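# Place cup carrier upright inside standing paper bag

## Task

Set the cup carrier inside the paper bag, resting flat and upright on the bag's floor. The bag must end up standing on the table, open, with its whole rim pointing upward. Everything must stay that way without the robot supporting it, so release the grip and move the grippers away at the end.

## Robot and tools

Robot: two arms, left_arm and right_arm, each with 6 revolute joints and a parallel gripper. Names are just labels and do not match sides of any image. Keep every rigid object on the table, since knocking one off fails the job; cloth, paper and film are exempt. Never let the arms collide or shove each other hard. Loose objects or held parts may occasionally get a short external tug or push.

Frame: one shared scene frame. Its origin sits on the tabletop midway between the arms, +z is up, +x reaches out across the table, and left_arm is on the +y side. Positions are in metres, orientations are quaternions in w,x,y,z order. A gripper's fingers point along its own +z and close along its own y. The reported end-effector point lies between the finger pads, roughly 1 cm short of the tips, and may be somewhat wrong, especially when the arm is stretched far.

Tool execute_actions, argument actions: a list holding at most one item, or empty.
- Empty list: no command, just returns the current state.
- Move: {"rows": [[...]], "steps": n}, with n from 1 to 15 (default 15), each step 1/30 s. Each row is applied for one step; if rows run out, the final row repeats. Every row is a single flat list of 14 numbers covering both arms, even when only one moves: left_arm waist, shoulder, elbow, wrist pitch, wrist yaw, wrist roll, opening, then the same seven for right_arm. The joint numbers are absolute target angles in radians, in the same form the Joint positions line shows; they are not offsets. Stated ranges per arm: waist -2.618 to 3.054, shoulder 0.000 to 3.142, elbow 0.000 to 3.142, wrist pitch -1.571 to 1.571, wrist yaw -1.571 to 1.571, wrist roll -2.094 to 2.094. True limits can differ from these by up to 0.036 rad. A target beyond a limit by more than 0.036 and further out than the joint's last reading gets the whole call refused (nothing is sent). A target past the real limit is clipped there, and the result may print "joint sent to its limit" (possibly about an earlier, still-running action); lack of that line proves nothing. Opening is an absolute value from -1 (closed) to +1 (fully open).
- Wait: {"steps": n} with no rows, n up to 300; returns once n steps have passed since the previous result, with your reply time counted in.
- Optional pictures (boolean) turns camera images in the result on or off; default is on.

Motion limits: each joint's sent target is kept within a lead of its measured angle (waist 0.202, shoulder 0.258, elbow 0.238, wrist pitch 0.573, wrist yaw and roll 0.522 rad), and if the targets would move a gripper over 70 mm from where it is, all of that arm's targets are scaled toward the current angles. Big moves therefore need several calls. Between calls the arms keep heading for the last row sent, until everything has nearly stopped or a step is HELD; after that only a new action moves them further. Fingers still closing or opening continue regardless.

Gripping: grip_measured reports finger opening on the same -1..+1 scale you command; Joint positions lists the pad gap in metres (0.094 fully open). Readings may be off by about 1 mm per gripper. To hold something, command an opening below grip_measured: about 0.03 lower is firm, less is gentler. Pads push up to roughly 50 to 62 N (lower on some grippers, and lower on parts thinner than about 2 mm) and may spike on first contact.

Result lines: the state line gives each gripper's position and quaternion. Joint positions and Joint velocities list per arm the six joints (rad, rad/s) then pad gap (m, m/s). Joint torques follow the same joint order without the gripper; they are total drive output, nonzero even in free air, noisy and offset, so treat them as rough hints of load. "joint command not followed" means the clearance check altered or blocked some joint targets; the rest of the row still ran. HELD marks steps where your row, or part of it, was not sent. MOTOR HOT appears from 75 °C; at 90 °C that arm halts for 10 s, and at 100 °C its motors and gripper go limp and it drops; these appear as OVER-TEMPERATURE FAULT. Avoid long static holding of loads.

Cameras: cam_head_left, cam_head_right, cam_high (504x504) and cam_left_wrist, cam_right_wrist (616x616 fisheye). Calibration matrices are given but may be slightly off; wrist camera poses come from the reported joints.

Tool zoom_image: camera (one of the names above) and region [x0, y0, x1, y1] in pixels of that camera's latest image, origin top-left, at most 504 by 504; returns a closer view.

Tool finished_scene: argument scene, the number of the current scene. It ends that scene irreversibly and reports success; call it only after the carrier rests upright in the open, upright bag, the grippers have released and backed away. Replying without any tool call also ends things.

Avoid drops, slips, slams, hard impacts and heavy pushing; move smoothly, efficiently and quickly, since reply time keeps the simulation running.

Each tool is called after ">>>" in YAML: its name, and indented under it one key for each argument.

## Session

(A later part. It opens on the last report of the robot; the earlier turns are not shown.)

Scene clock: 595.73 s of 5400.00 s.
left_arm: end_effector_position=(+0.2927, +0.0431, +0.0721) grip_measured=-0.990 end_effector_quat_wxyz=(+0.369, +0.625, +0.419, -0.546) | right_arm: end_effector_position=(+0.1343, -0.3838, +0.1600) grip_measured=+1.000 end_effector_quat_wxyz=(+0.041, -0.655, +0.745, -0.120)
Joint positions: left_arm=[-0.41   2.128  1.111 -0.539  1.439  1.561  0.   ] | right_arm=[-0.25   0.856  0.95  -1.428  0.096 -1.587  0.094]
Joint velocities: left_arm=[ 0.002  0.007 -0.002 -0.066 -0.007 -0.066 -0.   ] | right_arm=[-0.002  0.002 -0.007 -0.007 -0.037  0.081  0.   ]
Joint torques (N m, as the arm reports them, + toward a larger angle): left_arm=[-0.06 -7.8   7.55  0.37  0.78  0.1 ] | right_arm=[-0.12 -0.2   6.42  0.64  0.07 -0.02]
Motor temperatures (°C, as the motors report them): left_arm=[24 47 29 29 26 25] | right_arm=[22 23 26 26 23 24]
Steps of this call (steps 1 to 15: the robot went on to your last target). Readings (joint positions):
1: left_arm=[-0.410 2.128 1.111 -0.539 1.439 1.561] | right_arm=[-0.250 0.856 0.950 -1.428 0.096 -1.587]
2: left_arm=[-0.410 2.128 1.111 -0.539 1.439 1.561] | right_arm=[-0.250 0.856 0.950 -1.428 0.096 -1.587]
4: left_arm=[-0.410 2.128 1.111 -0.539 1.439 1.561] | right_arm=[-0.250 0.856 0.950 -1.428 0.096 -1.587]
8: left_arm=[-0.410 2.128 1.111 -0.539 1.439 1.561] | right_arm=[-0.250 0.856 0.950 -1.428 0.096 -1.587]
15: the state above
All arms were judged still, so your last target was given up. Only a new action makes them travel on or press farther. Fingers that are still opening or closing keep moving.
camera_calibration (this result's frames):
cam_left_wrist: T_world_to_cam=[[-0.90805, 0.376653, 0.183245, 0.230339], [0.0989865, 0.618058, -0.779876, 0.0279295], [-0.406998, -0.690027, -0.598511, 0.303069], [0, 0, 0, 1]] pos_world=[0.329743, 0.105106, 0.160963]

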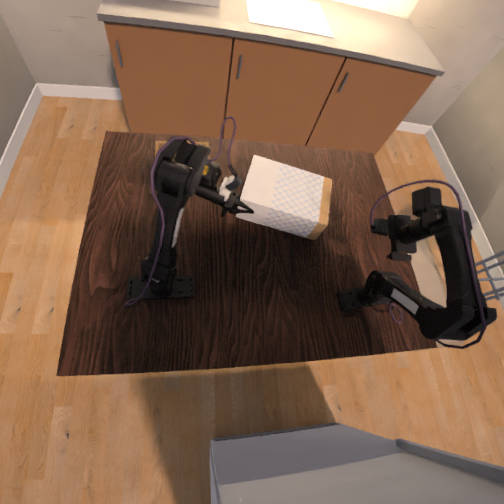

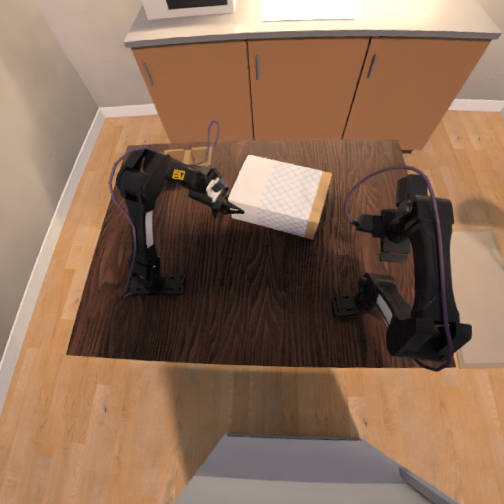

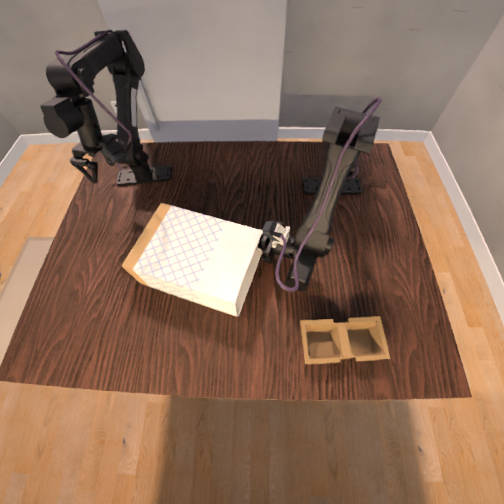

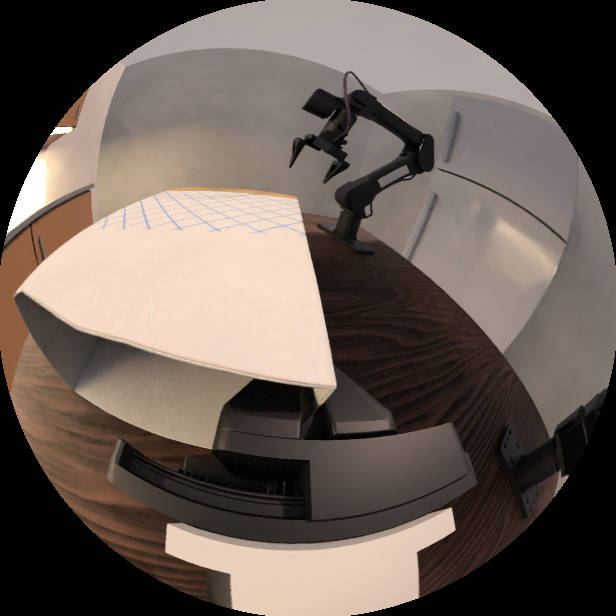

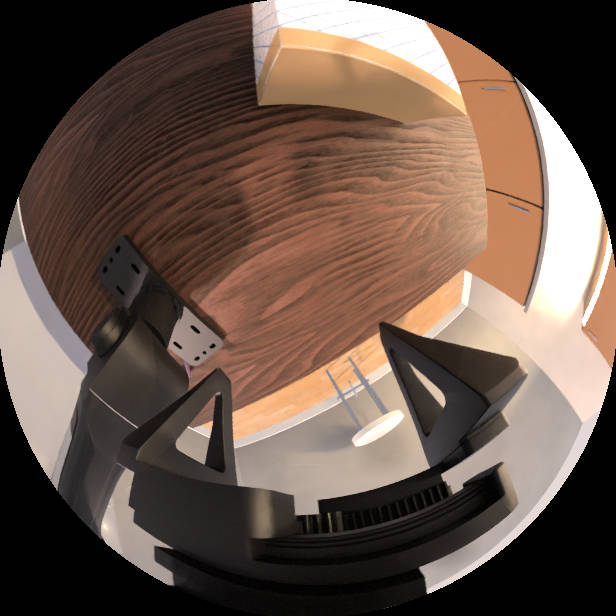

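>>> execute_actions:
  actions:
    - {"rows":[[-0.42,2.05,1.14,-0.66,1.45,1.57,-1,-0.25,0.856,0.95,-1.428,0.096,-1.587,1],[-0.42,2.05,1.14,-0.66,1.45,1.57,-1,-0.25,0.856,0.95,-1.428,0.096,-1.587,1],[-0.42,2.05,1.14,-0.66,1.45,1.57,-1,-0.25,0.856,0.95,-1.428,0.096,-1.587,1],[-0.43,1.95,1.15,-0.77,1.4,1.57,-1,-0.25,0.856,0.95,-1.428,0.096,-1.587,1],[-0.43,1.95,1.15,-0.77,1.4,1.57,-1,-0.25,0.856,0.95,-1.428,0.096,-1.587,1],[-0.43,1.95,1.15,-0.77,1.4,1.57,-1,-0.25,0.856,0.95,-1.428,0.096,-1.587,1],[-0.43,1.95,1.15,-0.77,1.4,1.57,-1,-0.25,0.856,0.95,-1.428,0.096,-1.587,1],[-0.44,1.85,1.16,-0.88,1.35,1.57,-1,-0.25,0.856,0.95,-1.428,0.096,-1.587,1],[-0.44,1.85,1.16,-0.88,1.35,1.57,-1,-0.25,0.856,0.95,-1.428,0.096,-1.587,1],[-0.44,1.85,1.16,-0.88,1.35,1.57,-1,-0.25,0.856,0.95,-1.428,0.096,-1.587,1],[-0.45,1.76,1.17,-0.98,1.3,1.57,-1,-0.25,0.856,0.95,-1.428,0.096,-1.587,1],[-0.45,1.76,1.17,-0.98,1.3,1.57,-1,-0.25,0.856,0.95,-1.428,0.096,-1.587,1],[-0.45,1.76,1.17,-0.98,1.3,1.57,-1,-0.25,0.856,0.95,-1.428,0.096,-1.587,1],[-0.46,1.675,1.18,-1.07,1.25,1.57,-1,-0.25,0.856,0.95,-1.428,0.096,-1.587,1]],"steps":15}
  pictures: false

>>> execute_actions:
  actions:
    - {"steps":15}

Scene clock: 618.10 s of 5400.00 s.
left_arm: end_effector_position=(+0.2540, +0.0528, +0.1724) grip_measured=-0.990 end_effector_quat_wxyz=(+0.343, +0.676, +0.423, -0.496) | right_arm: end_effector_position=(+0.1343, -0.3838, +0.1600) grip_measured=+1.000 end_effector_quat_wxyz=(+0.041, -0.655, +0.745, -0.120)
Joint positions: left_arm=[-0.445  1.741  1.145 -0.921  1.296  1.561  0.   ] | right_arm=[-0.25   0.856  0.95  -1.428  0.096 -1.587  0.094]
Joint velocities: left_arm=[-0.1   -0.886  0.066 -0.886 -0.432 -0.066 -0.   ] | right_arm=[-0.007 -0.002  0.007 -0.051 -0.007  0.007  0.   ]
Joint torques (N m, as the arm reports them, + toward a larger angle): left_arm=[-0.86 -7.58  9.22  0.57  0.76  0.13] | right_arm=[-0.15 -0.21  6.57  0.61  0.07 -0.02]
Motor temperatures (°C, as the motors report them): left_arm=[24 47 30 28 26 25] | right_arm=[22 23 26 26 23 24]
Steps of this call (steps 1 to 90: nothing new was sent; then 18.87 s passed at rest; steps 91 to 105: all 15 steps of this action). Readings (joint positions):
91: left_arm=[-0.410 2.122 1.111 -0.552 1.436 1.561] | right_arm=[-0.250 0.856 0.950 -1.428 0.096 -1.587]
92: left_arm=[-0.410 2.112 1.111 -0.573 1.433 1.561] | right_arm=[-0.250 0.856 0.950 -1.428 0.096 -1.587]
94: left_arm=[-0.410 2.075 1.111 -0.612 1.421 1.561] | right_arm=[-0.250 0.856 0.950 -1.428 0.096 -1.587]
98: left_arm=[-0.420 1.956 1.122 -0.710 1.390 1.561] | right_arm=[-0.250 0.856 0.950 -1.428 0.096 -1.587]
105: the state above

Scene clock: 618.60 s of 5400.00 s.
left_arm: end_effector_position=(+0.2385, +0.0607, +0.1828) grip_measured=-0.990 end_effector_quat_wxyz=(+0.312, +0.685, +0.442, -0.488) | right_arm: end_effector_position=(+0.1343, -0.3838, +0.1600) grip_measured=+1.000 end_effector_quat_wxyz=(+0.041, -0.655, +0.745, -0.120)
Joint positions: left_arm=[-0.453  1.678  1.158 -1.045  1.236  1.561  0.   ] | right_arm=[-0.25   0.856  0.95  -1.428  0.096 -1.587  0.094]
Joint velocities: left_arm=[-0.002 -0.002  0.002 -0.066  0.037 -0.007  0.   ] | right_arm=[-0.007 -0.002 -0.002  0.007  0.007 -0.007  0.   ]
Joint torques (N m, as the arm reports them, + toward a larger angle): left_arm=[-0.54 -6.64  8.23  0.4   0.77  0.1 ] | right_arm=[-0.01 -0.23  6.35  0.61  0.07 -0.06]
Motor temperatures (°C, as the motors report them): left_arm=[24 47 30 28 26 25] | right_arm=[22 23 26 26 23 24]
Steps of this call (steps 1 to 15: the robot went on to your last target). Readings (joint positions):
1: left_arm=[-0.448 1.714 1.148 -0.948 1.285 1.561] | right_arm=[-0.250 0.856 0.950 -1.428 0.096 -1.587]
2: left_arm=[-0.451 1.694 1.152 -0.970 1.277 1.561] | right_arm=[-0.250 0.856 0.950 -1.428 0.096 -1.587]
4: left_arm=[-0.453 1.678 1.158 -0.999 1.267 1.561] | right_arm=[-0.250 0.856 0.950 -1.428 0.096 -1.587]
8: left_arm=[-0.453 1.678 1.158 -1.030 1.247 1.561] | right_arm=[-0.250 0.856 0.950 -1.428 0.096 -1.587]
15: the state above
camera_calibration (this result's frames):
cam_left_wrist: T_world_to_cam=[[-0.906107, 0.378639, 0.188684, 0.152627], [0.178931, 0.747168, -0.640097, 0.0562238], [-0.383344, -0.546235, -0.744765, 0.371841], [0, 0, 0, 1]] pos_world=[0.270779, 0.103314, 0.284124]

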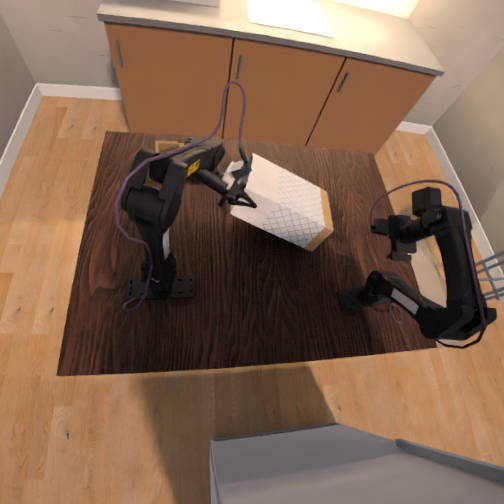

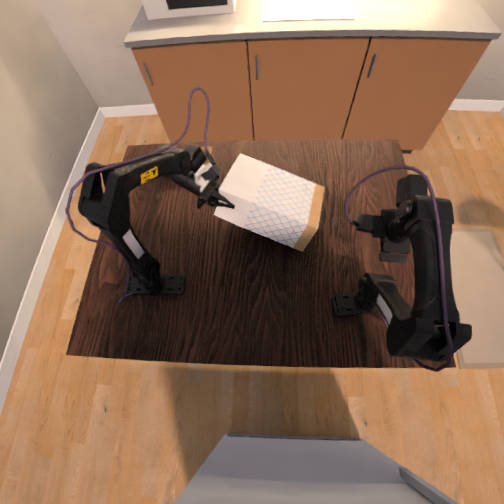

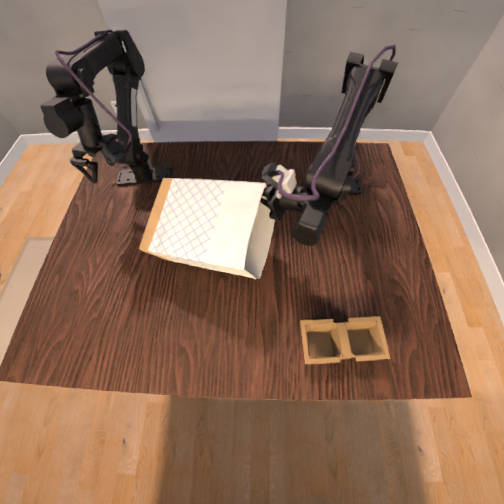

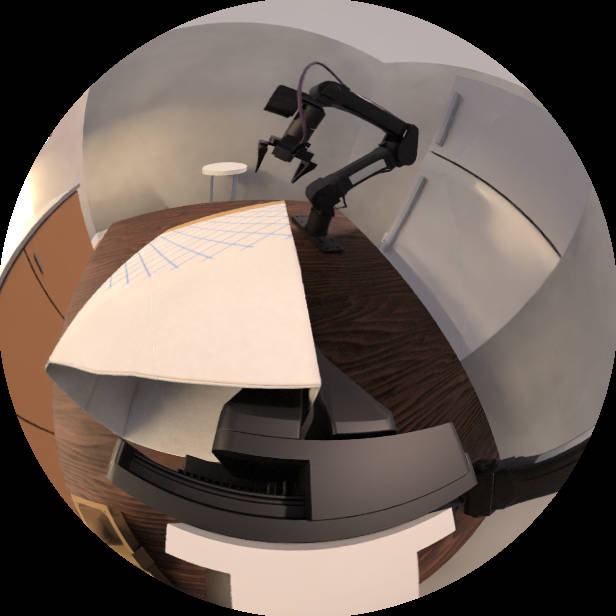

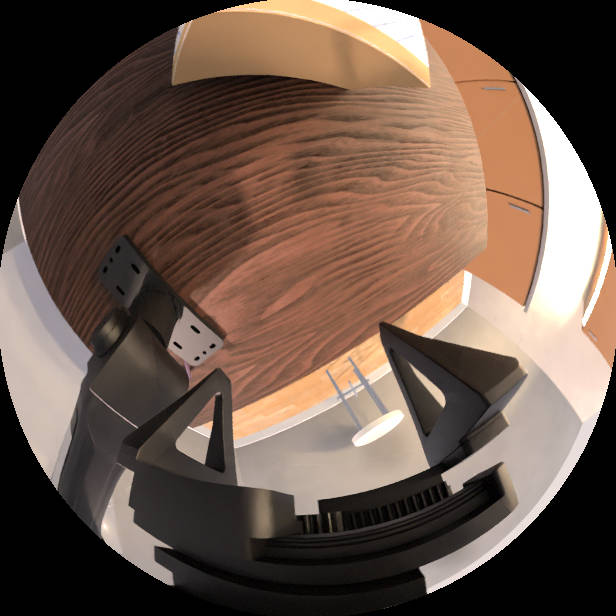

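>>> execute_actions:
  actions:
    - {"rows":[[-0.45,1.64,1.25,-1.17,1.2,1.57,-1,-0.25,0.856,0.95,-1.428,0.096,-1.587,1],[-0.45,1.64,1.25,-1.17,1.2,1.57,-1,-0.25,0.856,0.95,-1.428,0.096,-1.587,1],[-0.45,1.64,1.25,-1.17,1.2,1.57,-1,-0.25,0.856,0.95,-1.428,0.096,-1.587,1],[-0.45,1.61,1.32,-1.27,1.15,1.57,-1,-0.25,0.856,0.95,-1.428,0.096,-1.587,1],[-0.45,1.61,1.32,-1.27,1.15,1.57,-1,-0.25,0.856,0.95,-1.428,0.096,-1.587,1],[-0.45,1.61,1.32,-1.27,1.15,1.57,-1,-0.25,0.856,0.95,-1.428,0.096,-1.587,1],[-0.45,1.57,1.4,-1.37,1.1,1.57,-1,-0.25,0.856,0.95,-1.428,0.096,-1.587,1],[-0.45,1.57,1.4,-1.37,1.1,1.57,-1,-0.25,0.856,0.95,-1.428,0.096,-1.587,1],[-0.45,1.57,1.4,-1.37,1.1,1.57,-1,-0.25,0.856,0.95,-1.428,0.096,-1.587,1],[-0.45,1.54,1.47,-1.46,1.05,1.57,-1,-0.25,0.856,0.95,-1.428,0.096,-1.587,1],[-0.45,1.54,1.47,-1.46,1.05,1.57,-1,-0.25,0.856,0.95,-1.428,0.096,-1.587,1],[-0.45,1.54,1.47,-1.46,1.05,1.57,-1,-0.25,0.856,0.95,-1.428,0.096,-1.587,1],[-0.45,1.505,1.56,-1.55,1.0,1.57,-1,-0.25,0.856,0.95,-1.428,0.096,-1.587,1]],"steps":15}
  pictures: false

>>> execute_actions:
  actions:
    - {"steps":20}

Scene clock: 631.93 s of 5400.00 s.
left_arm: end_effector_position=(+0.2308, +0.0811, +0.2749) grip_measured=-0.990 end_effector_quat_wxyz=(+0.305, +0.744, +0.449, -0.390) | right_arm: end_effector_position=(+0.1343, -0.3838, +0.1600) grip_measured=+1.000 end_effector_quat_wxyz=(+0.041, -0.655, +0.745, -0.120)
Joint positions: left_arm=[-0.453  1.538  1.509 -1.43   1.033  1.561  0.   ] | right_arm=[-0.25   0.856  0.95  -1.428  0.096 -1.587  0.094]
Joint velocities: left_arm=[-0.022 -0.354  0.603 -0.608 -0.33   0.022  0.001] | right_arm=[-0.007 -0.002  0.007 -0.007 -0.051 -0.007  0.   ]
Joint torques (N m, as the arm reports them, + toward a larger angle): left_arm=[ 0.11 -6.    7.82  0.37  0.68  0.1 ] | right_arm=[-0.07 -0.21  6.36  0.62  0.05  0.  ]
Motor temperatures (°C, as the motors report them): left_arm=[24 46 30 28 26 25] | right_arm=[22 23 26 26 23 24]
Steps of this call (steps 1 to 15: the robot went on to your last target; steps 16 to 90: nothing new was sent; then 9.83 s passed at rest; steps 91 to 105: all 15 steps of this action). Readings (joint positions):
91: left_arm=[-0.453 1.678 1.168 -1.068 1.222 1.561] | right_arm=[-0.250 0.856 0.950 -1.428 0.096 -1.587]
92: left_arm=[-0.453 1.677 1.182 -1.087 1.211 1.561] | right_arm=[-0.250 0.856 0.950 -1.428 0.096 -1.587]
94: left_arm=[-0.453 1.669 1.220 -1.127 1.190 1.561] | right_arm=[-0.250 0.856 0.950 -1.428 0.096 -1.587]
98: left_arm=[-0.453 1.628 1.323 -1.231 1.134 1.561] | right_arm=[-0.250 0.856 0.950 -1.428 0.096 -1.587]
105: the state above

Scene clock: 632.60 s of 5400.00 s.
left_arm: end_effector_position=(+0.2172, +0.0928, +0.2804) grip_measured=-0.990 end_effector_quat_wxyz=(+0.279, +0.749, +0.465, -0.381) | right_arm: end_effector_position=(+0.1343, -0.3838, +0.1600) grip_measured=+1.000 end_effector_quat_wxyz=(+0.041, -0.655, +0.745, -0.120)
Joint positions: left_arm=[-0.453  1.508  1.538 -1.529  0.981  1.561  0.   ] | right_arm=[-0.25   0.856  0.95  -1.428  0.096 -1.587  0.094]
Joint velocities: left_arm=[-0.007 -0.002  0.022  0.022 -0.022 -0.037  0.   ] | right_arm=[-0.002 -0.002 -0.012 -0.066  0.095  0.022  0.   ]
Joint torques (N m, as the arm reports them, + toward a larger angle): left_arm=[ 0.12 -5.27  8.45  0.54  0.77  0.09] | right_arm=[-0.09 -0.06  6.48  0.61  0.05 -0.02]
Motor temperatures (°C, as the motors report them): left_arm=[24 46 30 28 26 25] | right_arm=[22 23 26 26 23 24]
Steps of this call (steps 1 to 20: the robot went on to your last target). Readings (joint positions):
1: left_arm=[-0.453 1.526 1.525 -1.448 1.025 1.561] | right_arm=[-0.250 0.856 0.950 -1.428 0.096 -1.587]
2: left_arm=[-0.453 1.517 1.534 -1.464 1.019 1.561] | right_arm=[-0.250 0.856 0.950 -1.428 0.096 -1.587]
4: left_arm=[-0.453 1.508 1.538 -1.490 1.009 1.561] | right_arm=[-0.250 0.856 0.950 -1.428 0.096 -1.587]
8: left_arm=[-0.453 1.508 1.538 -1.515 0.991 1.561] | right_arm=[-0.250 0.856 0.950 -1.428 0.096 -1.587]
20: the state above
camera_calibration (this result's frames):
cam_left_wrist: T_world_to_cam=[[-0.934443, 0.339071, 0.108841, 0.134967], [0.261101, 0.860185, -0.438073, 0.0136119], [-0.242161, -0.380936, -0.892326, 0.449264], [0, 0, 0, 1]] pos_world=[0.231359, 0.113669, 0.392163]

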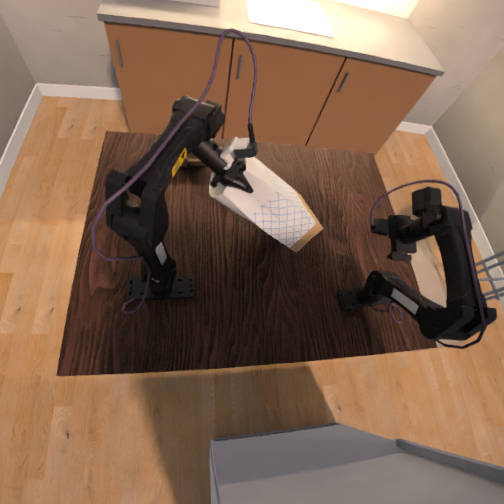

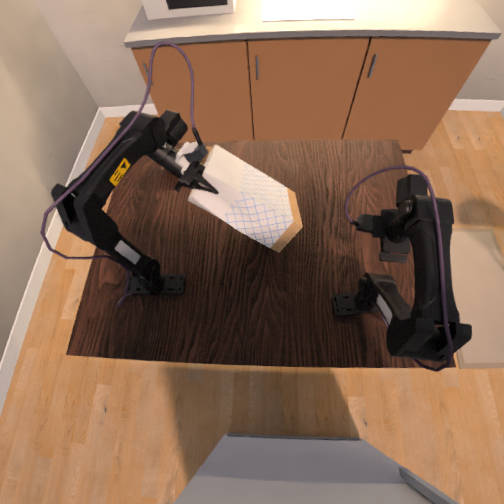

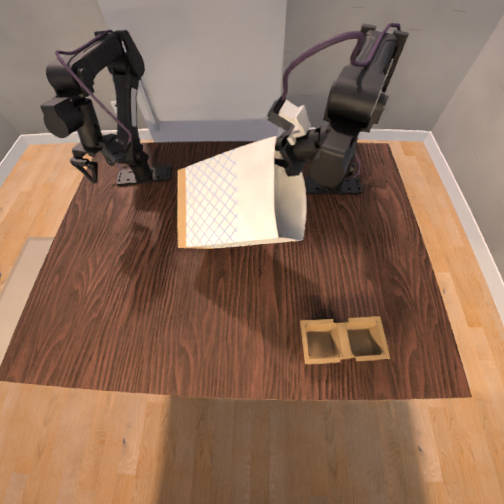

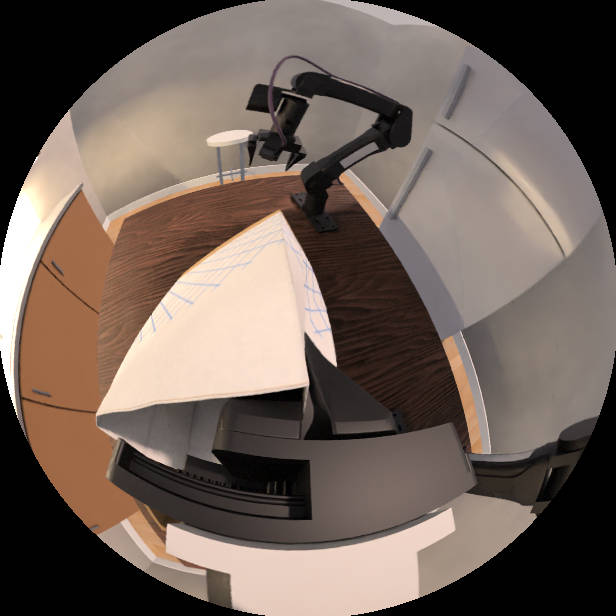

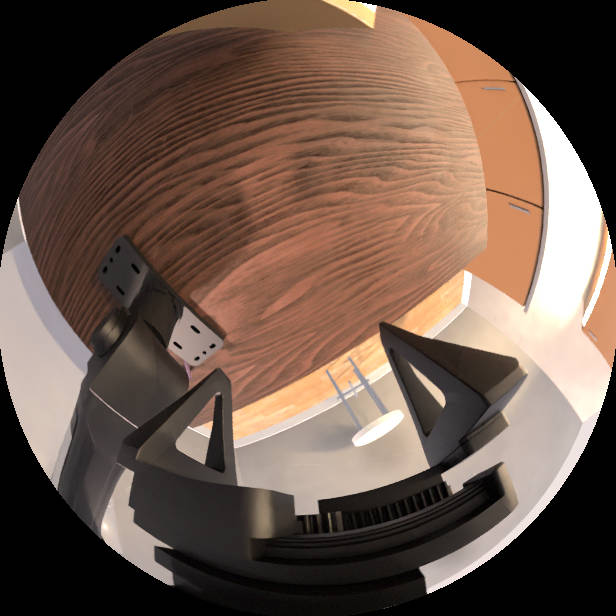

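>>> execute_actions:
  actions:
    - {"rows":[[-0.5,1.45,1.75,-1.57,0.6,1.57,-1,-0.25,0.856,0.95,-1.428,0.096,-1.587,1]],"steps":15}

Scene clock: 652.63 s of 5400.00 s.
left_arm: end_effector_position=(+0.2418, +0.1222, +0.2993) grip_measured=-0.990 end_effector_quat_wxyz=(+0.278, +0.826, +0.459, -0.172) | right_arm: end_effector_position=(+0.1343, -0.3838, +0.1600) grip_measured=+1.000 end_effector_quat_wxyz=(+0.041, -0.655, +0.745, -0.120)
Joint positions: left_arm=[-0.492  1.449  1.731 -1.542  0.599  1.561  0.   ] | right_arm=[-0.25   0.856  0.95  -1.428  0.096 -1.587  0.094]
Joint velocities: left_arm=[ 0.002  0.017  0.012  0.037 -0.095  0.037  0.001] | right_arm=[ 0.007 -0.002  0.007  0.022 -0.081  0.037  0.   ]
Joint torques (N m, as the arm reports them, + toward a larger angle): left_arm=[-0.74 -4.06  8.28  1.02  0.6   0.1 ] | right_arm=[ 0.03 -0.05  6.35  0.58  0.04 -0.07]
Motor temperatures (°C, as the motors report them): left_arm=[24 45 31 28 26 25] | right_arm=[22 23 26 26 23 24]
joint sent to its limit (left arm) — the command would take joint 4 (wrist pitch) past its lower limit, so that joint was sent only as far as its limit.
Steps of this call (steps 1 to 15: the robot went on to your last target; steps 16 to 480: nothing new was sent; then 3.53 s passed at rest; steps 481 to 495: all 15 steps of this action). Readings (joint positions):
481: left_arm=[-0.460 1.509 1.569 -1.544 0.911 1.561] | right_arm=[-0.250 0.856 0.950 -1.428 0.096 -1.587]
482: left_arm=[-0.471 1.511 1.616 -1.544 0.836 1.561] | right_arm=[-0.250 0.856 0.950 -1.428 0.096 -1.587]
484: left_arm=[-0.487 1.493 1.692 -1.542 0.744 1.561] | right_arm=[-0.250 0.856 0.950 -1.428 0.096 -1.587]
488: left_arm=[-0.492 1.449 1.731 -1.542 0.657 1.561] | right_arm=[-0.250 0.856 0.950 -1.428 0.096 -1.587]
495: the state above
camera_calibration (this result's frames):
cam_left_wrist: T_world_to_cam=[[-0.934076, 0.314115, -0.169808, 0.232309], [0.334579, 0.936053, -0.108913, -0.135372], [0.124738, -0.158547, -0.97944, 0.393506], [0, 0, 0, 1]] pos_world=[0.213202, 0.116133, 0.41012]

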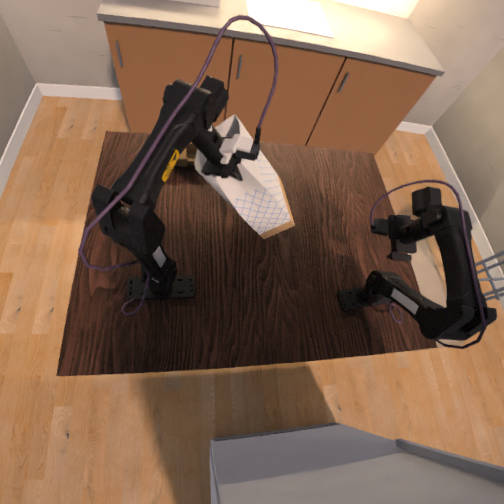

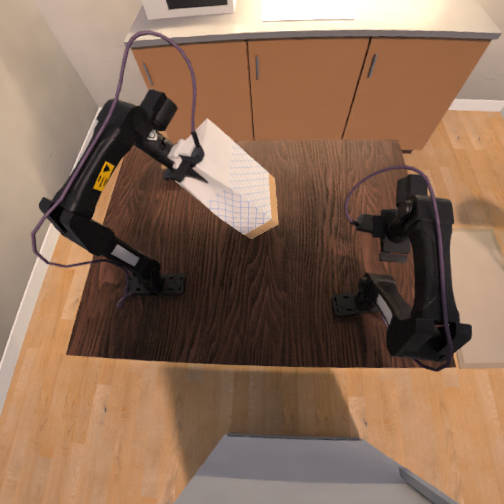

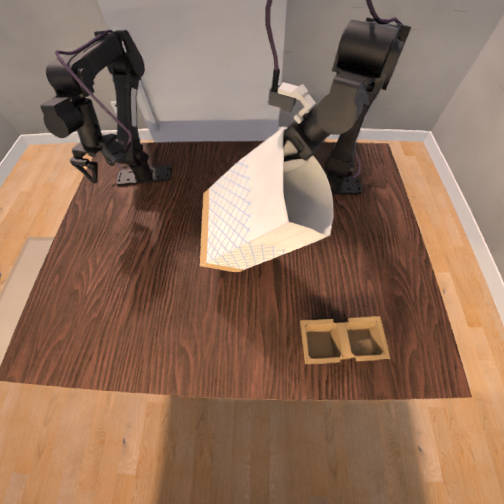

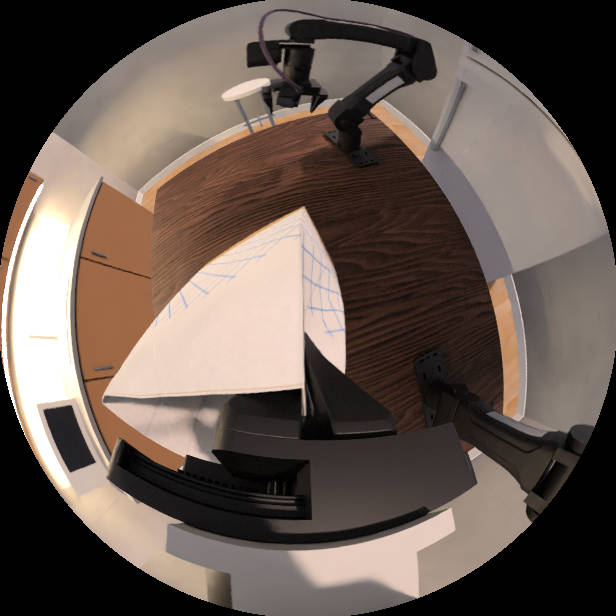

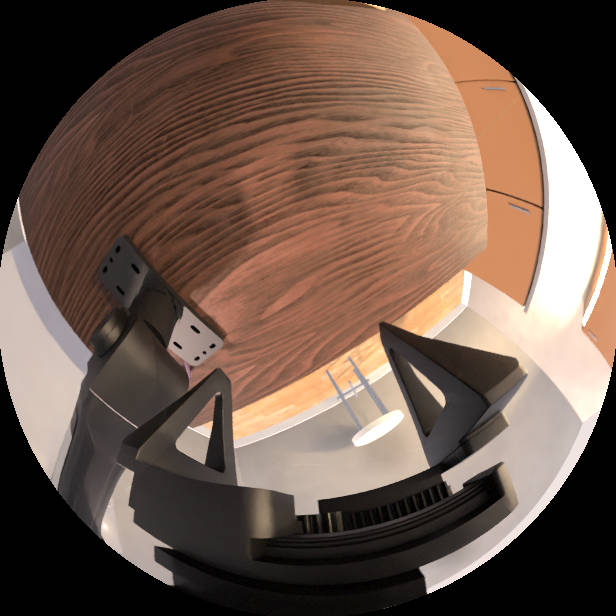

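>>> execute_actions:
  actions:
    - {"rows":[[-0.6,1.42,1.85,-1.57,0.0,1.57,-1,-0.25,0.856,0.95,-1.428,0.096,-1.587,1]],"steps":15}

Scene clock: 655.90 s of 5400.00 s.
left_arm: end_effector_position=(+0.2837, +0.1769, +0.3005) grip_measured=-0.990 end_effector_quat_wxyz=(+0.183, +0.858, +0.470, +0.089) | right_arm: end_effector_position=(+0.1343, -0.3838, +0.1600) grip_measured=+1.000 end_effector_quat_wxyz=(+0.041, -0.655, +0.745, -0.120)
Joint positions: left_arm=[-0.596  1.434  1.822 -1.548  0.018  1.562  0.   ] | right_arm=[-0.25   0.856  0.95  -1.428  0.096 -1.587  0.094]
Joint velocities: left_arm=[-0.007  0.002  0.002  0.095 -0.168 -0.007 -0.001] | right_arm=[ 0.002 -0.012  0.007  0.007 -0.037  0.007  0.   ]
Joint torques (N m, as the arm reports them, + toward a larger angle): left_arm=[-0.32 -4.82  8.53  1.42  0.04  0.1 ] | right_arm=[ 0.07 -0.21  6.49  0.58  0.04 -0.03]
Motor temperatures (°C, as the motors report them): left_arm=[24 44 31 28 26 25] | right_arm=[22 23 26 26 23 24]
joint sent to its limit (left arm) — the command would take joint 4 (wrist pitch) past its lower limit, so that joint was sent only as far as its limit.
Steps of this call (steps 1 to 30: the robot went on to your last target; steps 31 to 83: nothing new was sent; steps 84 to 98: all 15 steps of this action). Readings (joint positions):
84: left_arm=[-0.510 1.449 1.747 -1.548 0.499 1.561] | right_arm=[-0.250 0.856 0.950 -1.428 0.096 -1.587]
85: left_arm=[-0.541 1.450 1.769 -1.548 0.397 1.561] | right_arm=[-0.250 0.856 0.950 -1.428 0.096 -1.587]
87: left_arm=[-0.585 1.445 1.805 -1.548 0.250 1.562] | right_arm=[-0.250 0.856 0.950 -1.428 0.096 -1.587]
91: left_arm=[-0.596 1.434 1.822 -1.548 0.100 1.562] | right_arm=[-0.250 0.856 0.950 -1.428 0.096 -1.587]
98: the state above
camera_calibration (this result's frames):
cam_left_wrist: T_world_to_cam=[[-0.871883, 0.33314, -0.35894, 0.290285], [0.186353, 0.903517, 0.385913, -0.301363], [0.452872, 0.269581, -0.849843, 0.190341], [0, 0, 0, 1]] pos_world=[0.223054, 0.124269, 0.382255]

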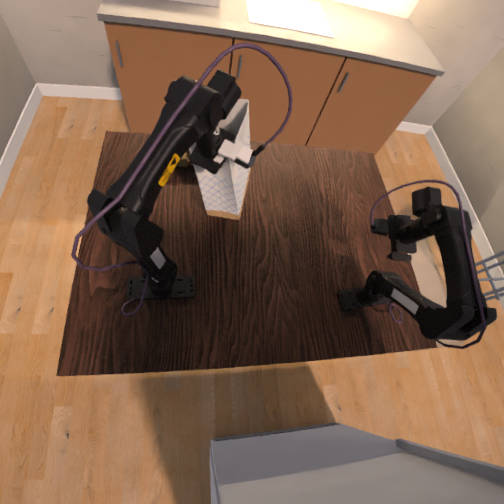

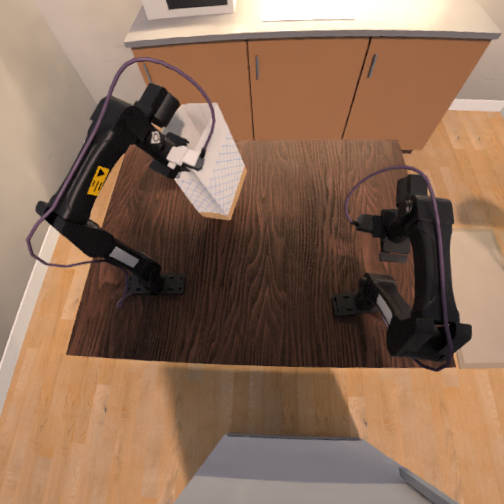

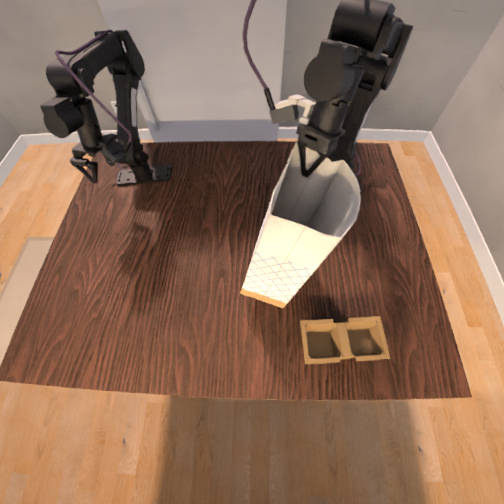

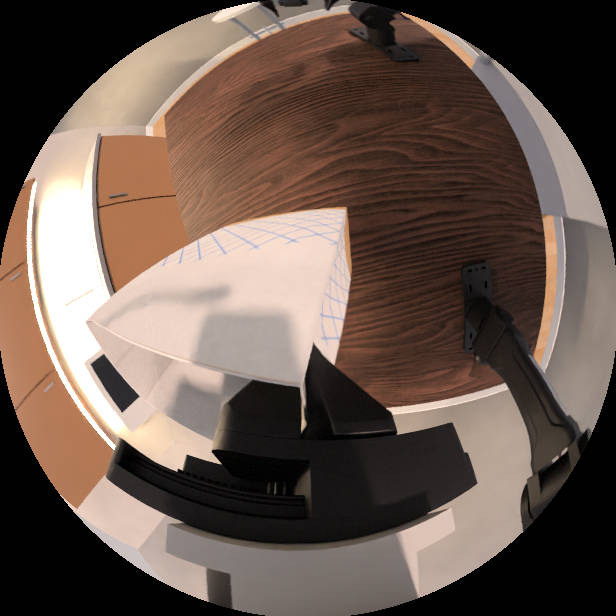

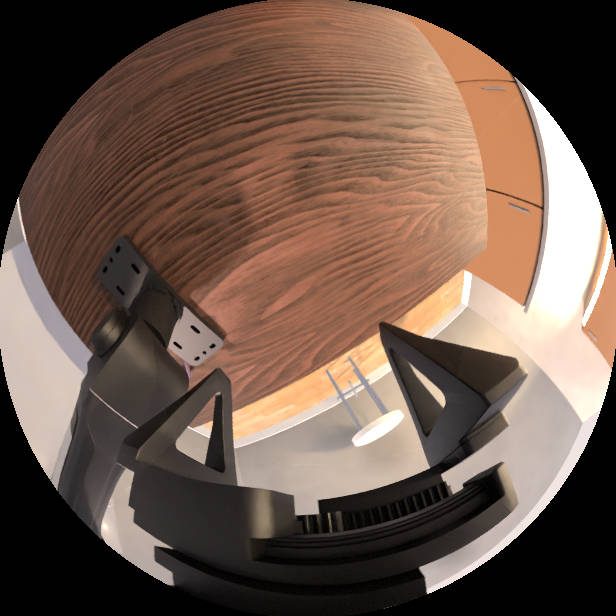

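>>> execute_actions:
  actions:
    - {"rows":[[-0.5,1.55,1.85,-1.57,-0.35,1.57,-1,-0.25,0.856,0.95,-1.428,0.096,-1.587,1]],"steps":15}

Scene clock: 659.80 s of 5400.00 s.
left_arm: end_effector_position=(+0.3430, +0.2454, +0.2761) grip_measured=-0.990 end_effector_quat_wxyz=(+0.036, +0.820, +0.530, +0.212) | right_arm: end_effector_position=(+0.1343, -0.3838, +0.1600) grip_measured=+1.000 end_effector_quat_wxyz=(+0.041, -0.655, +0.745, -0.120)
Joint positions: left_arm=[-0.501  1.567  1.835 -1.552 -0.331  1.564  0.   ] | right_arm=[-0.25   0.856  0.95  -1.428  0.096 -1.587  0.094]
Joint velocities: left_arm=[-0.027 -0.007 -0.007  0.007 -0.007 -0.022 -0.001] | right_arm=[ 0.007 -0.017 -0.012 -0.007  0.022 -0.037  0.   ]
Joint torques (N m, as the arm reports them, + toward a larger angle): left_arm=[ 0.11 -6.51  7.65  1.14 -0.28  0.08] | right_arm=[-0.03 -0.25  6.29  0.59  0.11 -0.02]
Motor temperatures (°C, as the motors report them): left_arm=[24 44 31 28 26 25] | right_arm=[22 23 26 26 23 24]
joint sent to its limit (left arm) — the command would take joint 4 (wrist pitch) past its lower limit, so that joint was sent only as far as its limit.
Steps of this call (steps 1 to 30: the robot went on to your last target; steps 31 to 102: nothing new was sent; steps 103 to 117: all 15 steps of this action). Readings (joint positions):
103: left_arm=[-0.587 1.445 1.826 -1.553 -0.043 1.563] | right_arm=[-0.250 0.856 0.950 -1.428 0.096 -1.587]
104: left_arm=[-0.565 1.461 1.833 -1.553 -0.097 1.564] | right_arm=[-0.250 0.856 0.950 -1.428 0.096 -1.587]
106: left_arm=[-0.520 1.507 1.835 -1.552 -0.194 1.564] | right_arm=[-0.250 0.856 0.950 -1.428 0.096 -1.587]
110: left_arm=[-0.501 1.567 1.835 -1.552 -0.286 1.564] | right_arm=[-0.250 0.856 0.950 -1.428 0.096 -1.587]
117: the state above
camera_calibration (this result's frames):
cam_left_wrist: T_world_to_cam=[[-0.9157, 0.258741, -0.307485, 0.329483], [-0.0205331, 0.734025, 0.678811, -0.333216], [0.401338, 0.627901, -0.666834, 0.00346388], [0, 0, 0, 1]] pos_world=[0.293475, 0.157164, 0.329812]

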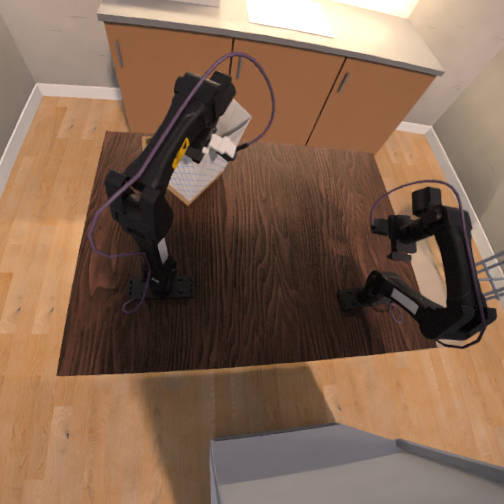

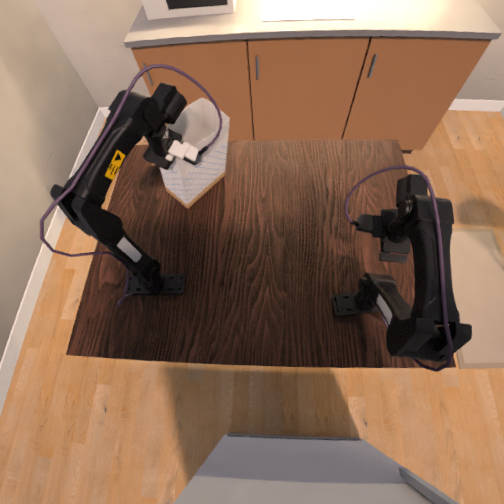

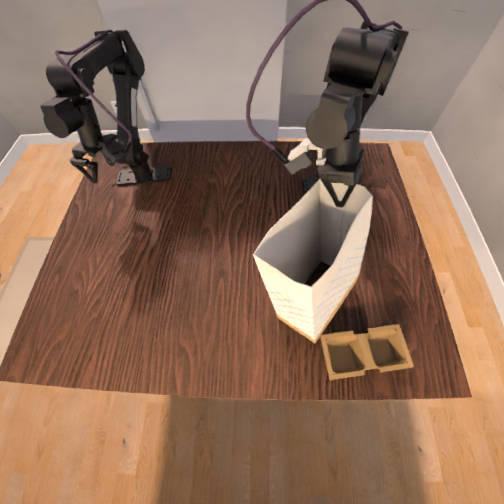

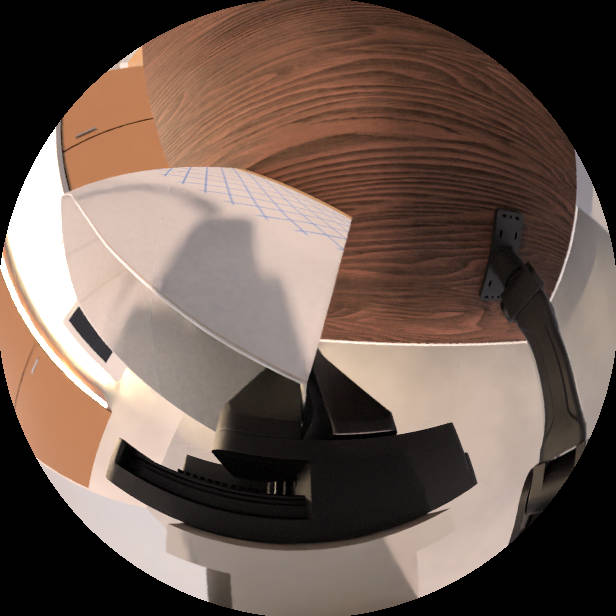

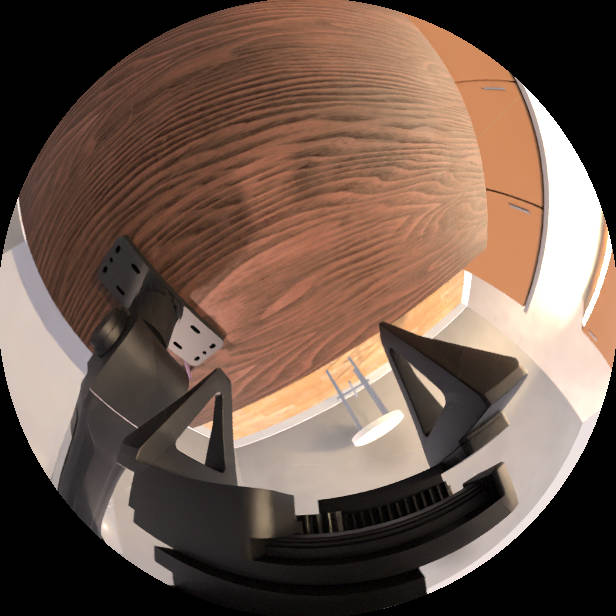

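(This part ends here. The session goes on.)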